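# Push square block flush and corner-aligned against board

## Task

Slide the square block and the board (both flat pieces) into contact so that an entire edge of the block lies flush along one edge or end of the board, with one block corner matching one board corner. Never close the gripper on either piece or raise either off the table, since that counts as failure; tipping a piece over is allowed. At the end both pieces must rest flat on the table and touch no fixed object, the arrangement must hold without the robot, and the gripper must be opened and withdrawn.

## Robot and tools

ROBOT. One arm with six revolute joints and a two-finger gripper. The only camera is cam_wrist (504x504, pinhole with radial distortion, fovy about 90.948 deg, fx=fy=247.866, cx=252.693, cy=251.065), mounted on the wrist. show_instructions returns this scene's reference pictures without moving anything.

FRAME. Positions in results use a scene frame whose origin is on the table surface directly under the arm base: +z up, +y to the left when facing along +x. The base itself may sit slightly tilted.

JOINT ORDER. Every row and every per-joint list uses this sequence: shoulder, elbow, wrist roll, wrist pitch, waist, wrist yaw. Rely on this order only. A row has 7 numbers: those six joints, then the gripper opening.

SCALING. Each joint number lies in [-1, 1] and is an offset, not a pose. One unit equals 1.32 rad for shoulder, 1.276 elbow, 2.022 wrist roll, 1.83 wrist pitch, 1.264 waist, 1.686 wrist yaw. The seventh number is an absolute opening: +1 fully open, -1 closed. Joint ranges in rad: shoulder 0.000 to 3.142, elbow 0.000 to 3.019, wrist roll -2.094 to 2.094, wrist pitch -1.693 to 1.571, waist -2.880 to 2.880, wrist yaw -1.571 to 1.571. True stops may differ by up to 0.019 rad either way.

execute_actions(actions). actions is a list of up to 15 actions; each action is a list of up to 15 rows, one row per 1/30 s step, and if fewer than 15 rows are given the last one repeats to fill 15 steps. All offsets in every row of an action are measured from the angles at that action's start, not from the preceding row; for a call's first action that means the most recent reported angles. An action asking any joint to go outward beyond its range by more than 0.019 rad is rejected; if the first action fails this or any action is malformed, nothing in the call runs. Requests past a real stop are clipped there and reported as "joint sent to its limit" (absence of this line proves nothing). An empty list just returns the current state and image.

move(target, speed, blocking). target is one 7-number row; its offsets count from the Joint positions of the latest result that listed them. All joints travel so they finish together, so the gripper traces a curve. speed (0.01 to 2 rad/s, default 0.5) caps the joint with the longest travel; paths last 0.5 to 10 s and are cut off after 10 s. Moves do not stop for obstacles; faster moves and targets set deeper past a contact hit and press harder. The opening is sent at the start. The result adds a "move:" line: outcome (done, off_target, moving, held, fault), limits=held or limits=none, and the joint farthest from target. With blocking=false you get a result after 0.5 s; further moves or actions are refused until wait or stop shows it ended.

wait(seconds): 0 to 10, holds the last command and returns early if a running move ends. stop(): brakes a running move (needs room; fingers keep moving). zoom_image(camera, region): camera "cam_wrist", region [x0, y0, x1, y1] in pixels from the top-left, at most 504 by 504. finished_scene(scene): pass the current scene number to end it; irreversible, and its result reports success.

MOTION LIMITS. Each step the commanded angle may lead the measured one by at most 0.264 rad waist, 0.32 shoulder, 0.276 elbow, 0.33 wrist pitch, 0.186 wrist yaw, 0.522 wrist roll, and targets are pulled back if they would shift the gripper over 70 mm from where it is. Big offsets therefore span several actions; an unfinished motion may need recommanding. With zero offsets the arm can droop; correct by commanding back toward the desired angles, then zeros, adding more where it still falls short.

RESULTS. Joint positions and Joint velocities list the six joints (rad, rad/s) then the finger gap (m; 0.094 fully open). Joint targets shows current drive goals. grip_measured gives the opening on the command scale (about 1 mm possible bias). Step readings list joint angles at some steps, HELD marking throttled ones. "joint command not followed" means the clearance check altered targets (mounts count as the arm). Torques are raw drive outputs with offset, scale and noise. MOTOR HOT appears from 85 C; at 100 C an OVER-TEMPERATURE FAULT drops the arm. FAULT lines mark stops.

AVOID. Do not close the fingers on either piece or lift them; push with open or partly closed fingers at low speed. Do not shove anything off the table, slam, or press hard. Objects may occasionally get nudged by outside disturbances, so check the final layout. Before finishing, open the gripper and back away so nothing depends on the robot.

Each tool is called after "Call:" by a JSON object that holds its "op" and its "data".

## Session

Call:
{"op": "execute_actions", "data": {"actions": []}}

Call:
{"op": "show_instructions", "data": {}}

Scene clock: 0.00 s.
grip_measured=+1.000
Joint names: [shoulder, elbow, wrist roll, wrist pitch, waist, wrist yaw]
Joint positions: [ 2.511  1.552  1.154 -0.892 -0.678 -0.516  0.094]
Joint velocities: [ 0.005  0.002 -0.022 -0.002  0.005  0.051  0.   ]
Joint torques (N m, as the arm reports them, + toward a larger angle): no reading
Joint targets: [2.517 1.563 1.154 -0.893 -0.674 -0.517]

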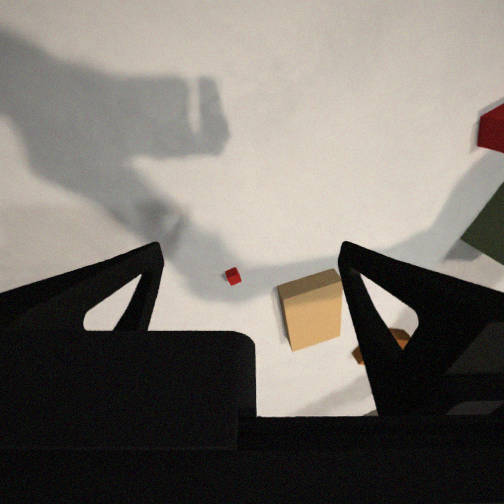

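Reference images for this scene: manual page 1, manual page 2, manual page 3, manual page 4, manual page 5, manual page 6.

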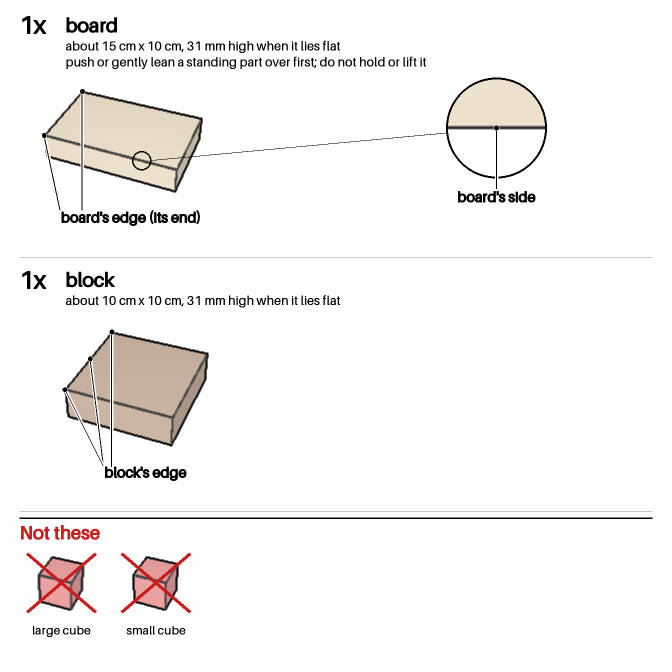

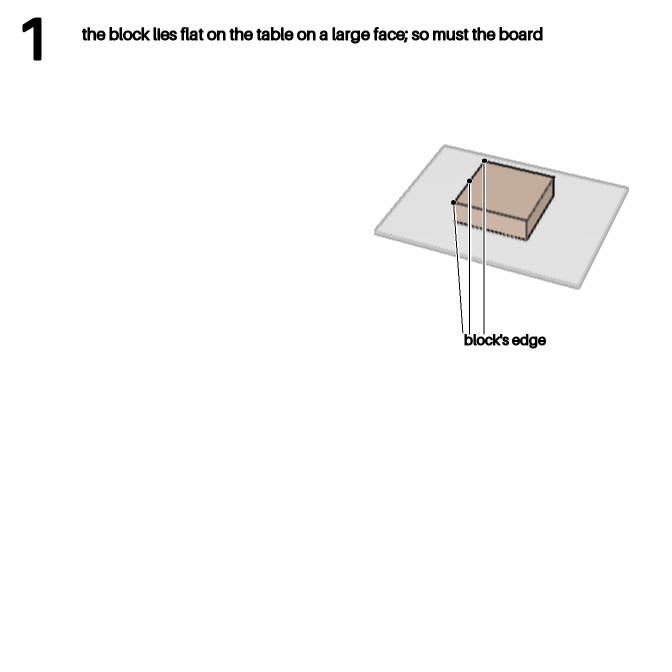

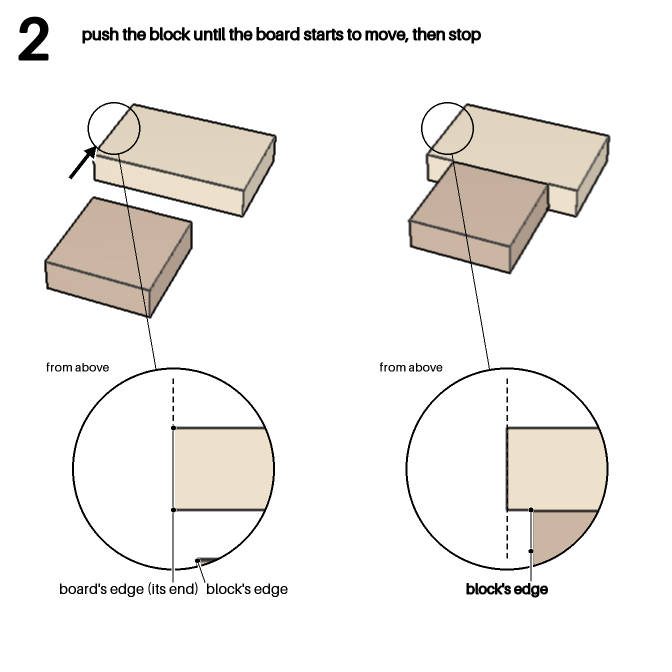

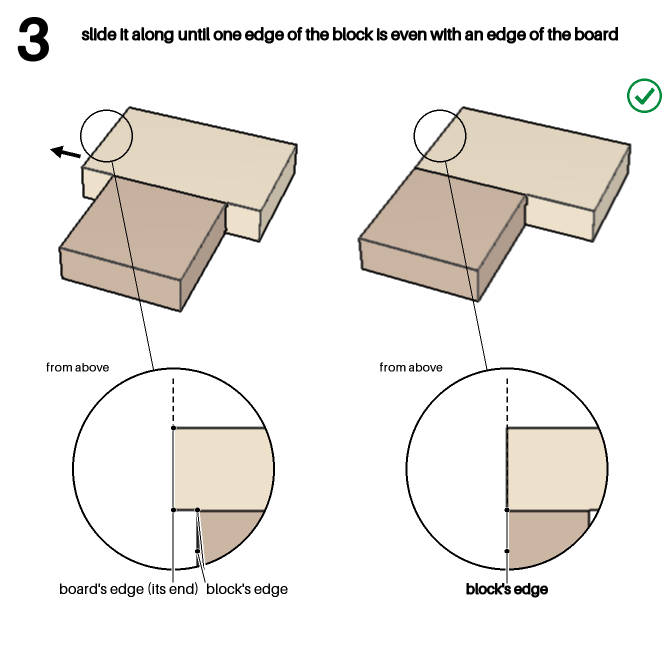

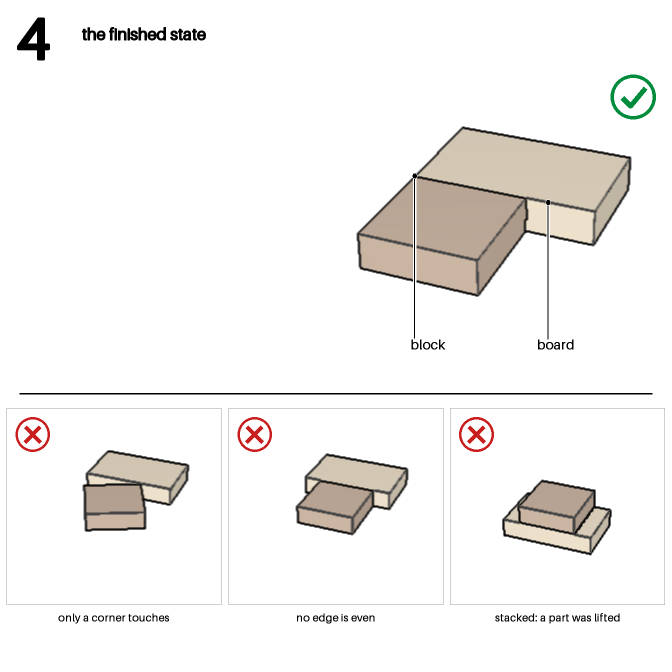

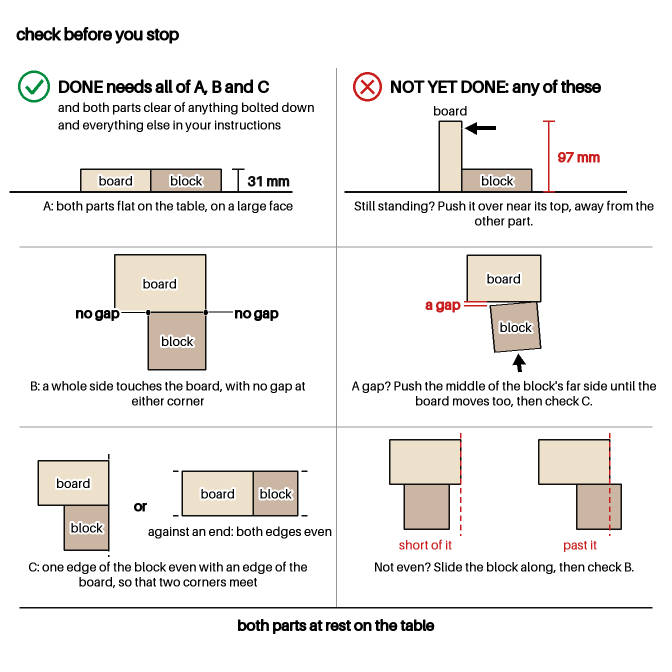

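Overview: go to a high, near-vertical pose.

Call:
{"op": "move", "data": {"target": [-0.55,-0.2,-0.57,0.25,0.14,0.33,-1]}}

Scene clock: 3.87 s.
grip_measured=-0.983
Joint names: [shoulder, elbow, wrist roll, wrist pitch, waist, wrist yaw]
Joint positions: [ 1.776  1.307  0.015 -0.454 -0.519  0.036  0.001]
Joint velocities: [ 0.005  0.017 -0.007 -0.022  0.015 -0.007  0.001]
Joint torques (N m, as the arm reports them, + toward a larger angle): [-15.56   6.98  -0.11   1.65  -7.86   0.78]
Joint targets: [1.785 1.297 0.001 -0.435 -0.501 0.040]
move: done; limits=none; farthest joint: the wrist pitch, 0.020 radians from its target (0.458 radians at the start)

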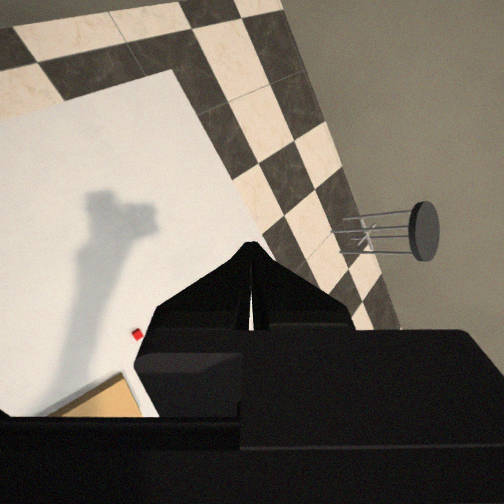

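Call:
{"op": "move", "data": {"target": [0,0,0,-0.3,0.2,0,-1]}}

Scene clock: 6.30 s.
grip_measured=-0.983
Joint names: [shoulder, elbow, wrist roll, wrist pitch, waist, wrist yaw]
Joint positions: [ 1.776  1.307  0.014 -0.987 -0.276  0.036  0.001]
Joint velocities: [-0.005 -0.012 -0.007 -0.002 -0.005 -0.037 -0.002]
Joint torques (N m, as the arm reports them, + toward a larger angle): [-16.5    6.36   0.07  -0.73  -8.3    0.61]
Joint targets: [1.776 1.307 0.015 -1.003 -0.267 0.036]
move: done; limits=none; farthest joint: the wrist pitch, 0.016 radians from its target (0.549 radians at the start)

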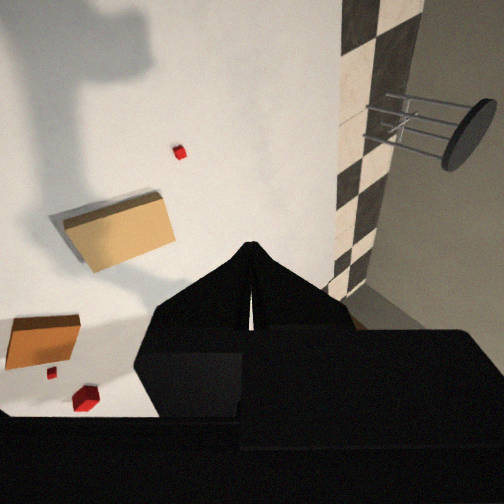

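Call:
{"op": "move", "data": {"target": [0,0,0,0,0.35,0,-1]}}

Scene clock: 8.13 s.
grip_measured=-0.983
Joint names: [shoulder, elbow, wrist roll, wrist pitch, waist, wrist yaw]
Joint positions: [ 1.776  1.307  0.014 -0.987  0.172  0.036  0.001]
Joint velocities: [-0.005 -0.002 -0.007 -0.007 -0.005 -0.007  0.001]
Joint torques (N m, as the arm reports them, + toward a larger angle): [-18.11   5.09   0.03  -0.43  -7.09   0.49]
Joint targets: [1.776 1.307 0.014 -0.987 0.167 0.036]
move: done; limits=none; farthest joint: the waist, 0.005 radians from its target (0.442 radians at the start)

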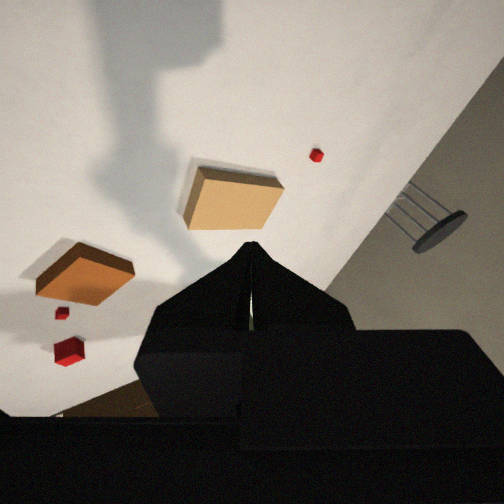

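Call:
{"op": "move", "data": {"target": [0.17,-0.32,0,0.58,0.52,0,-1]}}

Scene clock: 13.43 s.
grip_measured=-0.983
Joint names: [shoulder, elbow, wrist roll, wrist pitch, waist, wrist yaw]
Joint positions: [1.989 0.905 0.014 0.056 0.829 0.036 0.001]
Joint velocities: [-0.005 -0.002 -0.066 -0.017 -0.015 -0.066 -0.   ]
Joint torques (N m, as the arm reports them, + toward a larger angle): [-14.29  -0.86   0.     0.67   0.41   0.22]
Joint targets: [2.000 0.899 0.014 0.074 0.829 0.036]
move: done; limits=none; farthest joint: the wrist pitch, 0.018 radians from its target (1.062 radians at the start)

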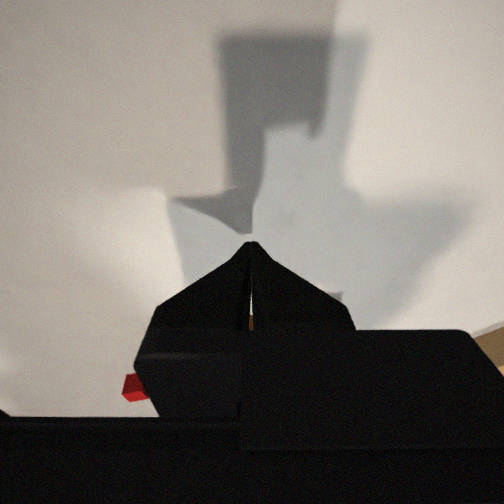

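Call:
{"op": "move", "data": {"target": [-0.05,-0.3,0,0.15,0.12,0,-1]}}

Scene clock: 15.60 s.
grip_measured=-0.983
Joint names: [shoulder, elbow, wrist roll, wrist pitch, waist, wrist yaw]
Joint positions: [1.929 0.534 0.014 0.314 0.975 0.036 0.001]
Joint velocities: [-0.015 -0.002 -0.037  0.022  0.005 -0.066 -0.001]
Joint torques (N m, as the arm reports them, + toward a larger angle): [-11.87  -4.64   0.     0.7    1.31   0.16]
Joint targets: [1.923 0.522 0.014 0.331 0.981 0.036]
move: done; limits=none; farthest joint: the wrist pitch, 0.016 radians from its target (0.274 radians at the start)

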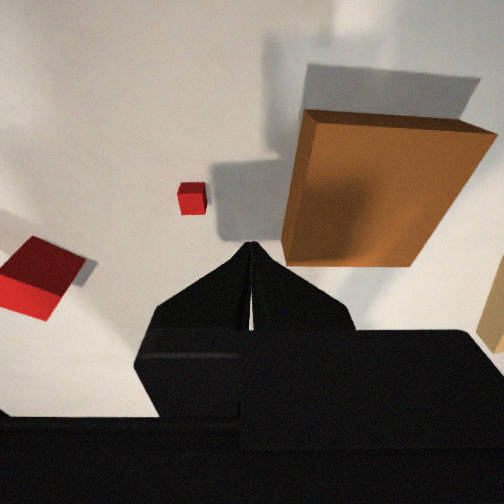

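Call:
{"op": "move", "data": {"target": [0.04,0.15,0,-0.07,0,0,-1], "speed": 0.3}}

Call:
{"op": "move", "data": {"target": [0.06,0,0,0.03,0,0,-1], "speed": 0.15}}

Scene clock: 18.77 s.
grip_measured=-0.983
Joint names: [shoulder, elbow, wrist roll, wrist pitch, waist, wrist yaw]
Joint positions: [1.967 0.722 0.014 0.203 0.975 0.036 0.001]
Joint velocities: [-0.005  0.002  0.051  0.002 -0.015  0.007 -0.001]
Joint torques (N m, as the arm reports them, + toward a larger angle): [-12.73  -1.59   0.03  -0.75   0.91   0.14]
Joint targets: [1.982 0.726 0.014 0.186 0.975 0.036]
move: done; limits=none; farthest joint: the wrist pitch, 0.017 radians from its target (0.128 radians at the start)

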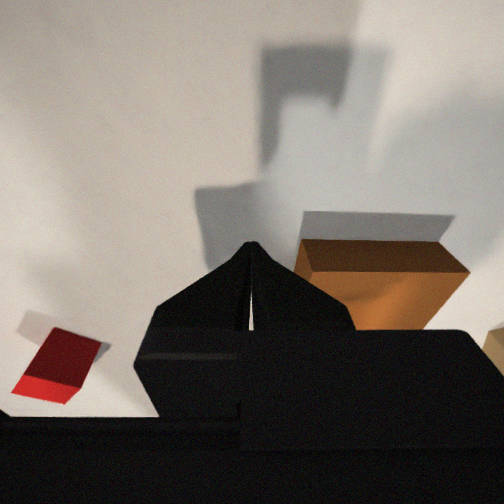

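Scene clock: 19.73 s.
grip_measured=-0.983
Joint names: [shoulder, elbow, wrist roll, wrist pitch, waist, wrist yaw]
Joint positions: [2.037 0.722 0.014 0.241 0.975 0.036 0.001]
Joint velocities: [-0.005  0.002 -0.051 -0.022 -0.015  0.007 -0.001]
Joint torques (N m, as the arm reports them, + toward a larger angle): [-12.59  -2.74   0.     0.63   1.1    0.17]
Joint targets: [2.047 0.722 0.014 0.257 0.975 0.036]
move: done; limits=none; farthest joint: the wrist pitch, 0.017 radians from its target (0.055 radians at the start)

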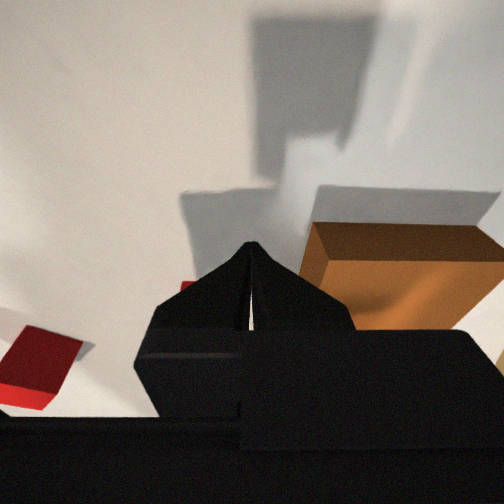

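Call:
{"op": "move", "data": {"target": [0.08,-0.05,0,0.08,0,0,-1], "speed": 0.15}}

Scene clock: 22.03 s.
grip_measured=-0.983
Joint names: [shoulder, elbow, wrist roll, wrist pitch, waist, wrist yaw]
Joint positions: [2.118 0.678 0.014 0.371 0.975 0.036 0.001]
Joint velocities: [-0.015  0.007  0.022 -0.012 -0.005 -0.007 -0.001]
Joint torques (N m, as the arm reports them, + toward a larger angle): [-10.44  -5.39   0.01   0.57   0.66   0.16]
Joint targets: [2.143 0.657 0.014 0.387 0.975 0.036]
move: off_target; limits=none; farthest joint: the shoulder, 0.024 radians from its target (0.105 radians at the start)

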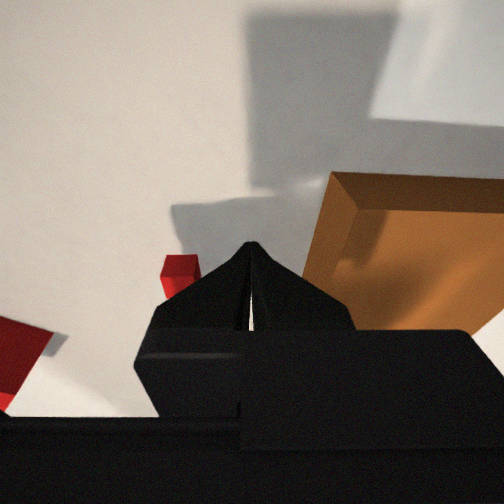

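Call:
{"op": "move", "data": {"target": [0.04,0,0,0.03,-0.16,0,-1], "speed": 0.15}}

Call:
{"op": "move", "data": {"target": [0.065,0,0,0.045,-0.16,0,-1], "speed": 0.15}}

Call:
{"op": "move", "data": {"target": [0.06,0,0,0.045,-0.16,0,-1], "speed": 0.15}}

Scene clock: 25.93 s.
grip_measured=-0.983
Joint names: [shoulder, elbow, wrist roll, wrist pitch, waist, wrist yaw]
Joint positions: [2.143 0.678 0.014 0.409 0.785 0.035 0.001]
Joint velocities: [-0.005 -0.012 -0.081 -0.012 -0.024  0.051  0.   ]
Joint torques (N m, as the arm reports them, + toward a larger angle): [-10.18  -3.78   0.     0.63  -1.94   0.31]
Joint targets: [2.171 0.678 0.014 0.426 0.773 0.036]
move: off_target; limits=none; farthest joint: the shoulder, 0.028 radians from its target (0.052 radians at the start)

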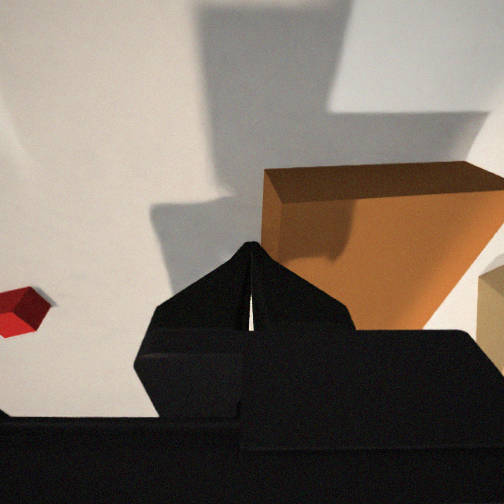

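Scene clock: 27.63 s.
grip_measured=-0.984
Joint names: [shoulder, elbow, wrist roll, wrist pitch, waist, wrist yaw]
Joint positions: [2.209 0.678 0.014 0.477 0.6   0.032 0.001]
Joint velocities: [-0.005  0.007 -0.051  0.017  0.015  0.037 -0.001]
Joint torques (N m, as the arm reports them, + toward a larger angle): [-10.21  -4.08   0.02   0.62  -3.65   0.47]
Joint targets: [2.229 0.678 0.014 0.491 0.582 0.035]
move: done; limits=none; farthest joint: the shoulder, 0.020 radians from its target (0.086 radians at the start)

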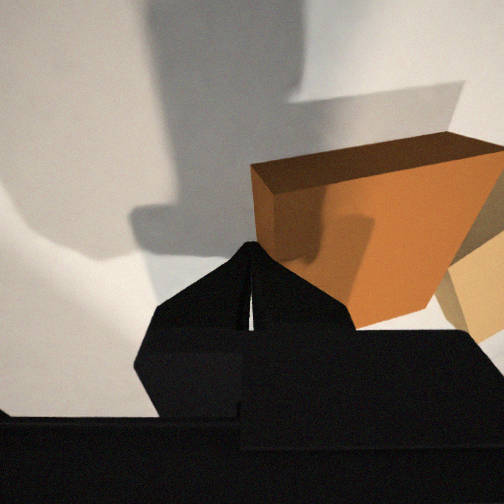

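Scene clock: 29.33 s.
grip_measured=-0.984
Joint names: [shoulder, elbow, wrist roll, wrist pitch, waist, wrist yaw]
Joint positions: [2.277 0.678 0.014 0.538 0.415 0.028 0.001]
Joint velocities: [-0.005 -0.002 -0.022 -0.002 -0.015  0.066  0.   ]
Joint torques (N m, as the arm reports them, + toward a larger angle): [-10.42  -4.14   0.04   0.88  -6.1    0.58]
Joint targets: [2.288 0.678 0.014 0.559 0.398 0.032]
move: off_target; limits=none; farthest joint: the wrist pitch, 0.021 radians from its target (0.083 radians at the start)

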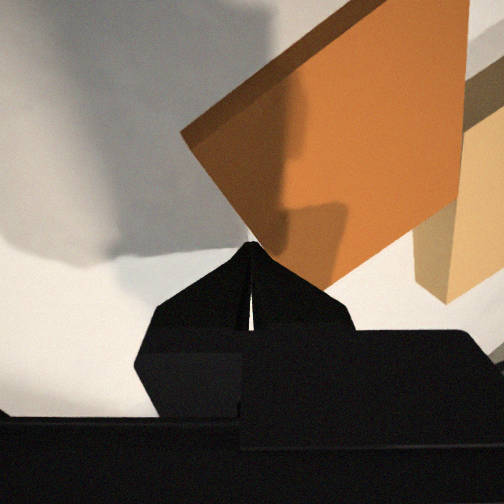

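The block has met the board's left end. Overview.

Call:
{"op": "move", "data": {"target": [-0.38,0.4,0,-0.65,0,0,-1]}}

Scene clock: 32.97 s.
grip_measured=-0.984
Joint names: [shoulder, elbow, wrist roll, wrist pitch, waist, wrist yaw]
Joint positions: [ 1.769  1.171  0.014 -0.635  0.415  0.027  0.001]
Joint velocities: [-0.015 -0.002 -0.007 -0.042 -0.005  0.037 -0.002]
Joint torques (N m, as the arm reports them, + toward a larger angle): [-18.36   5.34   0.03  -0.95  -4.95   0.41]
Joint targets: [1.775 1.188 0.014 -0.651 0.415 0.028]
move: done; limits=none; farthest joint: the elbow, 0.018 radians from its target (0.511 radians at the start)

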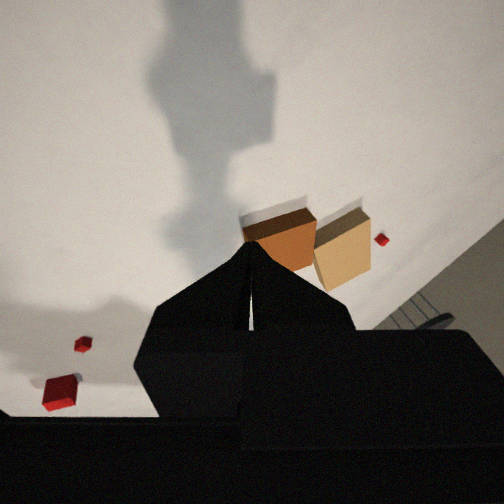

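Call:
{"op": "move", "data": {"target": [0,0,0,-0.2,-0.1,0,-1]}}

Call:
{"op": "zoom_image", "data": {"camera": "cam_wrist", "region": [100,0,440,260]}}

Scene clock: 35.10 s.
grip_measured=-0.984
Joint names: [shoulder, elbow, wrist roll, wrist pitch, waist, wrist yaw]
Joint positions: [ 1.769  1.171  0.014 -0.982  0.295  0.027  0.001]
Joint velocities: [-0.005  0.007  0.007 -0.012 -0.015  0.051  0.   ]
Joint torques (N m, as the arm reports them, + toward a larger angle): [-17.4    3.71   0.01  -1.6   -5.91   0.43]
Joint targets: [1.769 1.171 0.014 -1.001 0.289 0.027]
move: done; limits=none; farthest joint: the wrist pitch, 0.019 radians from its target (0.366 radians at the start)

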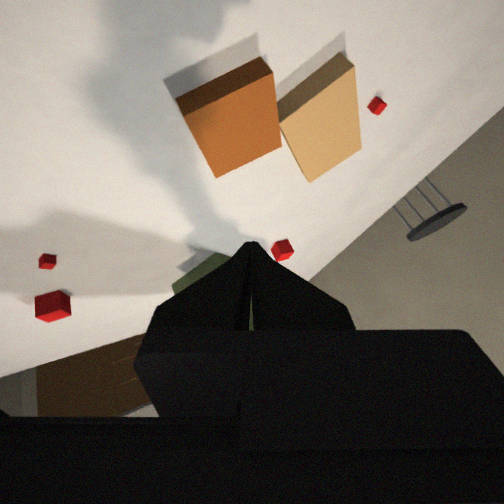

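Region (100, 0, 440, 260) of cam_wrist's 504x504 image, scaled by 1.482, with more detail than that image has; it fills the top 385 rows of this view, and the rest is white.

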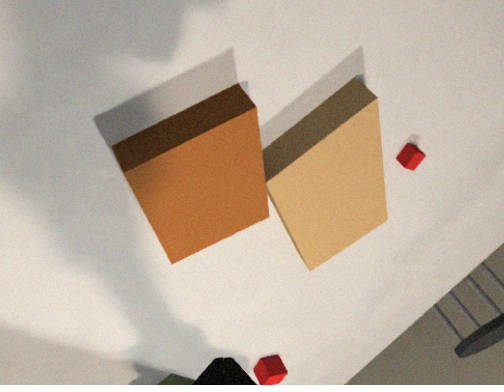

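Call:
{"op": "move", "data": {"target": [0.3,-0.41,0,0.83,-0.2,0,-1]}}

Call:
{"op": "move", "data": {"target": [0.14,0,0,0.05,0,0,-1], "speed": 0.2}}

Scene clock: 44.13 s.
grip_measured=-0.984
Joint names: [shoulder, elbow, wrist roll, wrist pitch, waist, wrist yaw]
Joint positions: [2.155 0.66  0.014 0.516 0.053 0.027 0.001]
Joint velocities: [-0.005 -0.002 -0.081  0.002 -0.005 -0.037  0.001]
Joint torques (N m, as the arm reports them, + toward a larger angle): [-11.94  -2.69   0.06   1.26  -7.24   0.5 ]
Joint targets: [2.165 0.647 0.014 0.536 0.043 0.027]
move: off_target; limits=none; farthest joint: the wrist pitch, 0.021 radians from its target (1.519 radians at the start)

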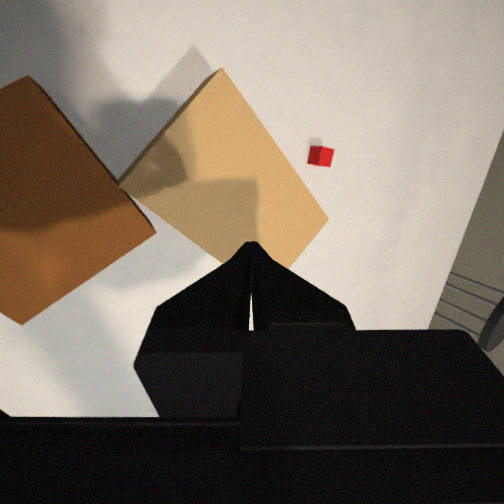

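Scene clock: 45.53 s.
grip_measured=-0.984
Joint names: [shoulder, elbow, wrist roll, wrist pitch, waist, wrist yaw]
Joint positions: [2.333 0.66  0.014 0.589 0.053 0.027 0.001]
Joint velocities: [-0.005  0.002 -0.022  0.002  0.015 -0.022 -0.001]
Joint torques (N m, as the arm reports them, + toward a larger angle): [-10.69  -3.34   0.03   1.    -6.37   0.53]
Joint targets: [2.340 0.660 0.014 0.608 0.053 0.027]
move: done; limits=none; farthest joint: the wrist pitch, 0.018 radians from its target (0.091 radians at the start)

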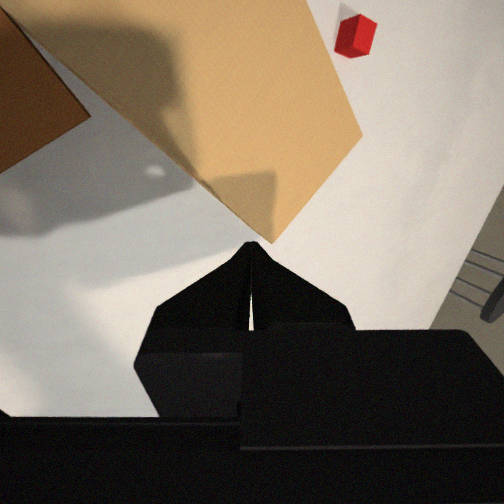

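Call:
{"op": "move", "data": {"target": [0,0,0,0,-0.06,0,-1], "speed": 0.2}}

Call:
{"op": "move", "data": {"target": [0.04,0.1,0,-0.05,0,0,-1], "speed": 0.2}}

Call:
{"op": "move", "data": {"target": [-0.02,0,0,0,0.14,0,-1], "speed": 0.12}}

Scene clock: 51.57 s.
grip_measured=-0.984
Joint names: [shoulder, elbow, wrist roll, wrist pitch, waist, wrist yaw]
Joint positions: [ 2.333  0.66   0.014  0.589 -0.016  0.027  0.001]
Joint velocities: [-0.005 -0.012  0.007 -0.012 -0.015 -0.051  0.001]
Joint torques (N m, as the arm reports them, + toward a larger angle): [-11.45  -2.96   0.04   0.27  -7.43   0.53]
Joint targets: [2.333 0.660 0.014 0.589 -0.023 0.027]
move: done; limits=none; farthest joint: the waist, 0.007 radians from its target (0.076 radians at the start)

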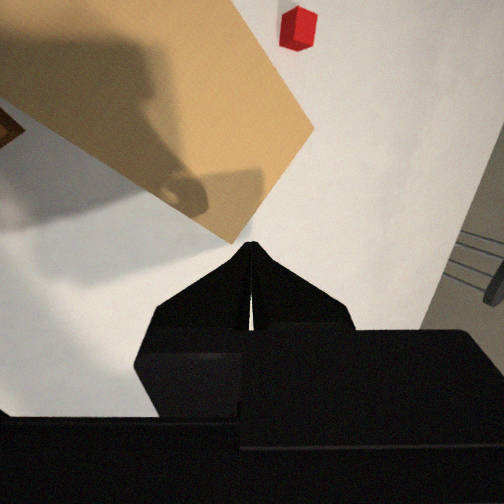

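Scene clock: 52.57 s.
grip_measured=-0.984
Joint names: [shoulder, elbow, wrist roll, wrist pitch, waist, wrist yaw]
Joint positions: [ 2.373  0.781  0.014  0.515 -0.016  0.027  0.001]
Joint velocities: [ 0.005  0.007  0.007 -0.007 -0.005  0.051 -0.   ]
Joint torques (N m, as the arm reports them, + toward a larger angle): [-11.18  -1.81   0.05  -0.37  -7.24   0.56]
Joint targets: [2.386 0.788 0.014 0.498 -0.016 0.027]
move: done; limits=none; farthest joint: the wrist pitch, 0.017 radians from its target (0.092 radians at the start)

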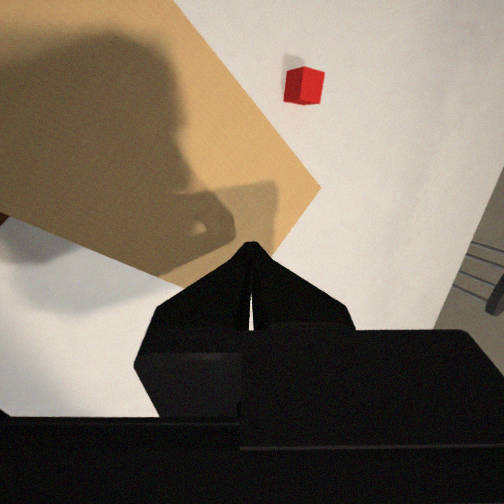

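Scene clock: 54.33 s.
grip_measured=-0.984
Joint names: [shoulder, elbow, wrist roll, wrist pitch, waist, wrist yaw]
Joint positions: [2.34  0.777 0.014 0.515 0.112 0.054 0.001]
Joint velocities: [-0.005 -0.017  0.022 -0.002  0.005 -0.007 -0.   ]
Joint torques (N m, as the arm reports them, + toward a larger angle): [-11.87  -2.3    0.05   0.32  -2.45  -0.72]
Joint targets: [2.346 0.781 0.014 0.515 0.161 0.027]
move: off_target; limits=none; farthest joint: the waist, 0.049 radians from its target (0.177 radians at the start)

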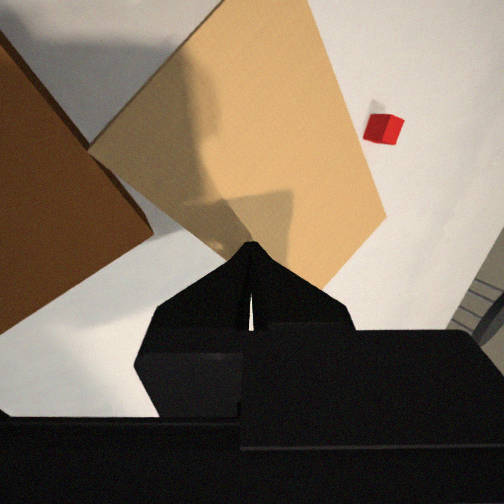

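Call:
{"op": "move", "data": {"target": [-0.08,0,0,0,-0.17,-0.015,-1], "speed": 0.3}}

Call:
{"op": "move", "data": {"target": [0.15,0,0,0.03,0,0,-1], "speed": 0.2}}

Scene clock: 57.30 s.
grip_measured=-0.984
Joint names: [shoulder, elbow, wrist roll, wrist pitch, waist, wrist yaw]
Joint positions: [ 2.237  0.776  0.014  0.515 -0.1    0.033  0.001]
Joint velocities: [-0.015 -0.007 -0.022  0.007 -0.005  0.022 -0.   ]
Joint torques (N m, as the arm reports them, + toward a larger angle): [-13.14  -0.8    0.06   0.62  -8.28   0.37]
Joint targets: [2.235 0.777 0.014 0.515 -0.103 0.029]
move: done; limits=none; farthest joint: the wrist yaw, 0.005 radians from its target (0.026 radians at the start)

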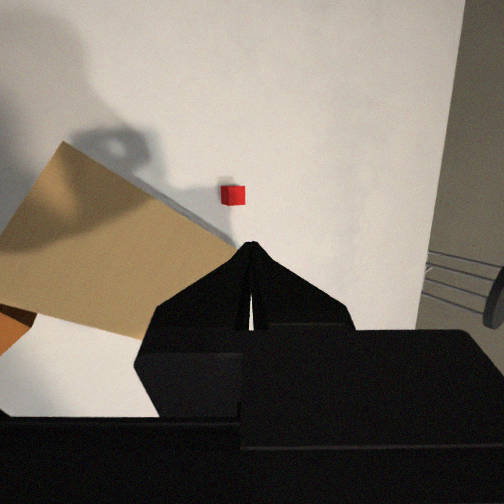

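Scene clock: 58.77 s.
grip_measured=-0.984
Joint names: [shoulder, elbow, wrist roll, wrist pitch, waist, wrist yaw]
Joint positions: [ 2.429  0.776  0.014  0.55  -0.1    0.033  0.001]
Joint velocities: [-0.005  0.007  0.007  0.007  0.005  0.051 -0.001]
Joint torques (N m, as the arm reports them, + toward a larger angle): [-12.23  -2.6    0.02   1.06  -7.52   0.56]
Joint targets: [2.435 0.776 0.014 0.570 -0.100 0.033]
move: done; limits=none; farthest joint: the wrist pitch, 0.020 radians from its target (0.055 radians at the start)

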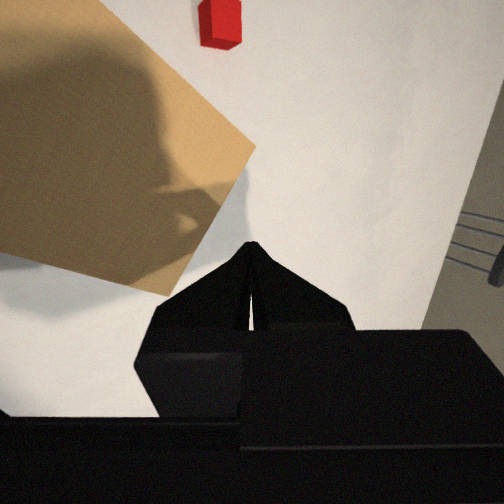

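Call:
{"op": "move", "data": {"target": [0.07,0,0,0.03,0,0,-1], "speed": 0.15}}

Call:
{"op": "move", "data": {"target": [-0.03,0,0,0,0.16,0,-1], "speed": 0.12}}

Scene clock: 60.97 s.
grip_measured=-0.984
Joint names: [shoulder, elbow, wrist roll, wrist pitch, waist, wrist yaw]
Joint positions: [ 2.512  0.776  0.014  0.587 -0.1    0.033  0.001]
Joint velocities: [ 0.005  0.002  0.037 -0.002 -0.005 -0.066  0.001]
Joint torques (N m, as the arm reports them, + toward a larger angle): [-10.99  -3.27   0.04   0.99  -7.5    0.56]
Joint targets: [2.521 0.776 0.014 0.605 -0.100 0.033]
move: done; limits=none; farthest joint: the wrist pitch, 0.018 radians from its target (0.055 radians at the start)

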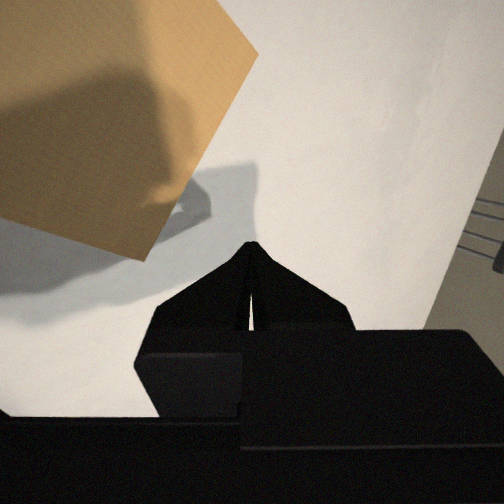

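Scene clock: 63.00 s.
grip_measured=-0.984
Joint names: [shoulder, elbow, wrist roll, wrist pitch, waist, wrist yaw]
Joint positions: [2.477 0.767 0.014 0.587 0.058 0.054 0.001]
Joint velocities: [ 0.005  0.007 -0.037  0.007 -0.015  0.022  0.   ]
Joint torques (N m, as the arm reports them, + toward a larger angle): [-11.75  -2.98   0.06   0.22  -2.51  -0.42]
Joint targets: [2.473 0.777 0.014 0.587 0.102 0.033]
move: off_target; limits=none; farthest joint: the waist, 0.044 radians from its target (0.203 radians at the start)

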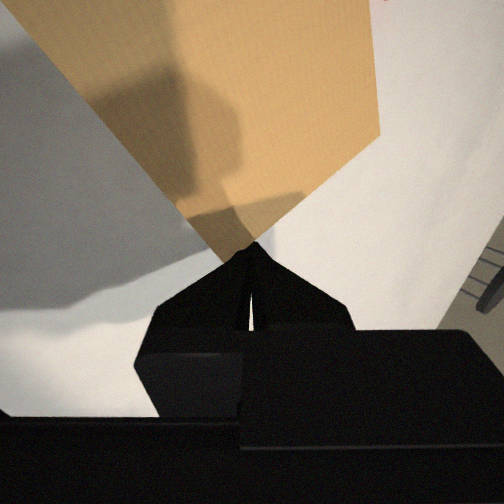

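Call:
{"op": "move", "data": {"target": [-0.25,0.0,0,-0.05,-0.03,-0.01,-1], "speed": 0.4}}

Call:
{"op": "move", "data": {"target": [-0.2,0.1,0,-0.1,0.08,0,-1], "speed": 0.4}}

Scene clock: 66.03 s.
grip_measured=-0.984
Joint names: [shoulder, elbow, wrist roll, wrist pitch, waist, wrist yaw]
Joint positions: [2.138 0.766 0.014 0.513 0.032 0.042 0.001]
Joint velocities: [-0.015 -0.002  0.007  0.007 -0.005 -0.022  0.   ]
Joint torques (N m, as the arm reports them, + toward a larger angle): [-13.32  -0.51   0.05  -0.02  -8.52   0.29]
Joint targets: [2.146 0.767 0.014 0.495 0.020 0.037]
move: done; limits=none; farthest joint: the wrist pitch, 0.017 radians from its target (0.091 radians at the start)

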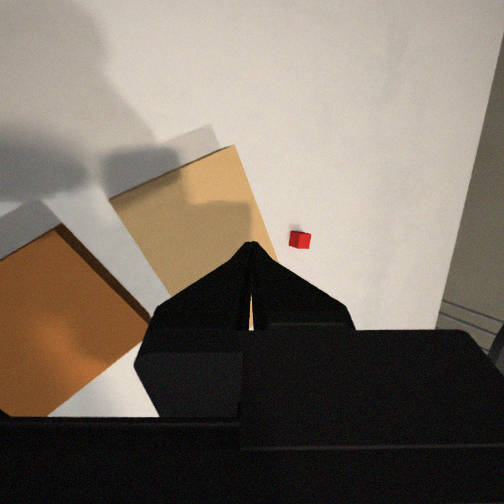

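Scene clock: 67.23 s.
grip_measured=-0.984
Joint names: [shoulder, elbow, wrist roll, wrist pitch, waist, wrist yaw]
Joint positions: [1.864 0.885 0.014 0.348 0.121 0.042 0.001]
Joint velocities: [ 0.005 -0.002  0.007 -0.002 -0.005 -0.022 -0.001]
Joint torques (N m, as the arm reports them, + toward a larger angle): [-14.85   3.41   0.05   0.13  -5.35   0.51]
Joint targets: [1.874 0.893 0.014 0.330 0.134 0.042]
move: done; limits=none; farthest joint: the wrist pitch, 0.018 radians from its target (0.183 radians at the start)

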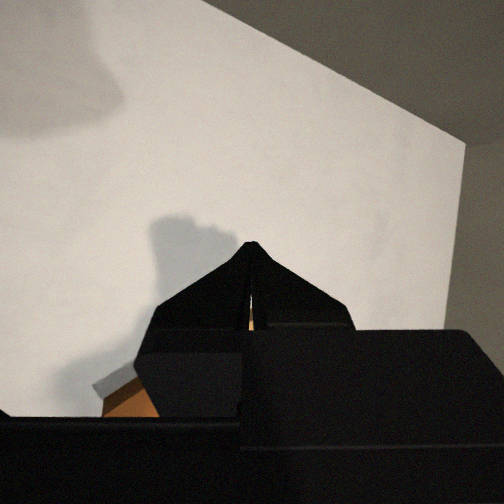

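Call:
{"op": "move", "data": {"target": [0,0,0,-0.3,0,0,-1], "speed": 0.6}}

Scene clock: 71.17 s.
grip_measured=-0.984
Joint names: [shoulder, elbow, wrist roll, wrist pitch, waist, wrist yaw]
Joint positions: [ 1.864  0.885  0.014 -0.184  0.121  0.042  0.001]
Joint velocities: [-0.005 -0.007  0.022  0.007 -0.005 -0.066  0.   ]
Joint torques (N m, as the arm reports them, + toward a larger angle): [-14.79   1.87   0.03  -0.58  -6.35   0.49]
Joint targets: [1.864 0.885 0.014 -0.201 0.121 0.042]
move: done; limits=none; farthest joint: the wrist pitch, 0.017 radians from its target (0.549 radians at the start)

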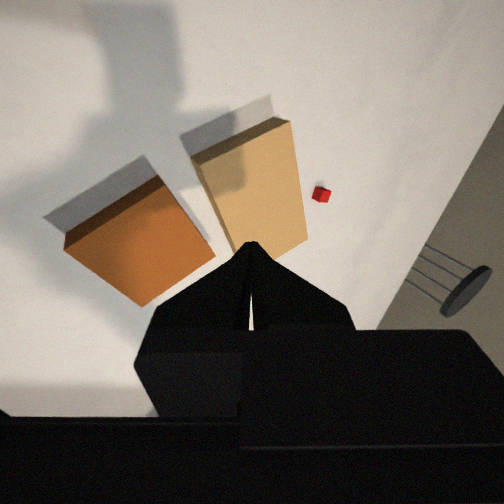

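Call:
{"op": "move", "data": {"target": [0.3,0.15,0,0.45,-0.15,0,-1], "speed": 0.5}}

Call:
{"op": "move", "data": {"target": [0.12,0,0,0.03,0,0,-1], "speed": 0.2}}

Scene clock: 77.53 s.
grip_measured=-0.984
Joint names: [shoulder, elbow, wrist roll, wrist pitch, waist, wrist yaw]
Joint positions: [ 2.249  1.063  0.014  0.616 -0.06   0.042  0.001]
Joint velocities: [-0.005 -0.007 -0.007  0.007 -0.005 -0.007  0.   ]
Joint torques (N m, as the arm reports them, + toward a larger angle): [-16.41   2.8    0.01   1.93  -9.9    0.55]
Joint targets: [2.260 1.077 0.014 0.639 -0.069 0.042]
move: off_target; limits=none; farthest joint: the wrist pitch, 0.024 radians from its target (0.824 radians at the start)

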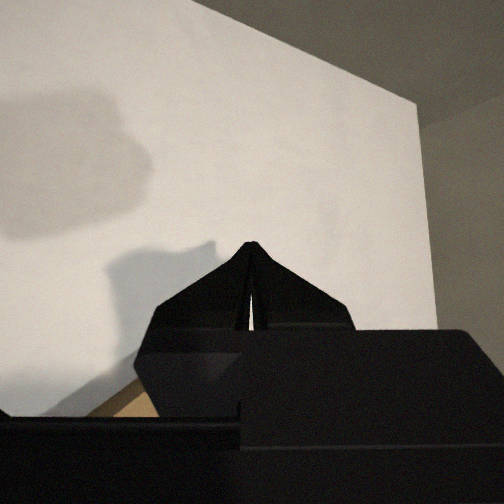

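Scene clock: 78.83 s.
grip_measured=-0.984
Joint names: [shoulder, elbow, wrist roll, wrist pitch, waist, wrist yaw]
Joint positions: [ 2.399  1.063  0.014  0.648 -0.06   0.042  0.001]
Joint velocities: [-0.015  0.002 -0.022  0.012 -0.005 -0.066  0.001]
Joint torques (N m, as the arm reports them, + toward a larger angle): [-14.51   0.41   0.06   1.85  -9.28   0.56]
Joint targets: [2.407 1.063 0.014 0.671 -0.060 0.042]
move: off_target; limits=none; farthest joint: the wrist pitch, 0.023 radians from its target (0.055 radians at the start)

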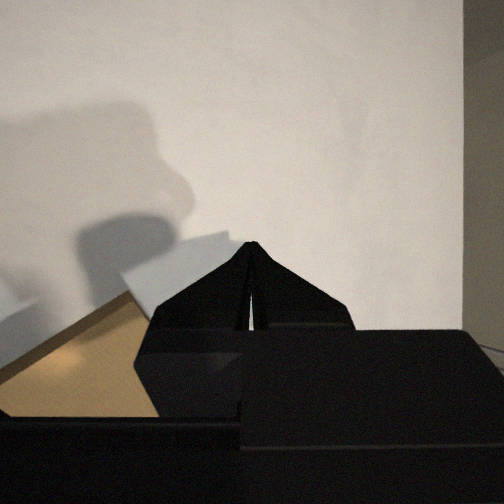

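Call:
{"op": "move", "data": {"target": [-0.2,-0.1,0,0.0,-0.03,0,-1]}}

Scene clock: 86.70 s.
grip_measured=-0.984
Joint names: [shoulder, elbow, wrist roll, wrist pitch, waist, wrist yaw]
Joint positions: [ 2.119  0.942  0.014  0.648 -0.089  0.042  0.001]
Joint velocities: [-0.024 -0.002  0.022  0.007  0.005 -0.095 -0.   ]
Joint torques (N m, as the arm reports them, + toward a larger angle): [-14.08   1.4    0.07   1.11  -9.17   0.56]
Joint targets: [2.135 0.935 0.014 0.648 -0.098 0.042]
move: done; limits=none; farthest joint: the shoulder, 0.016 radians from its target (0.264 radians at the start)

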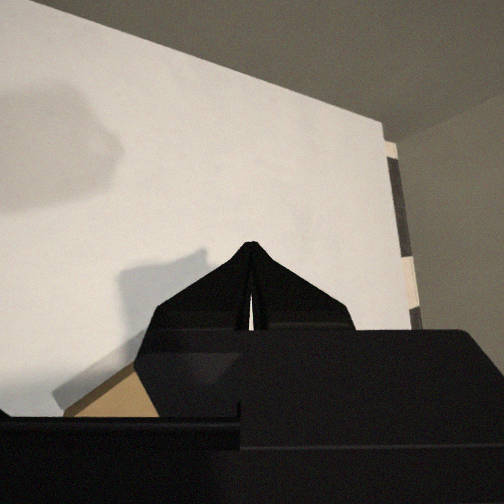

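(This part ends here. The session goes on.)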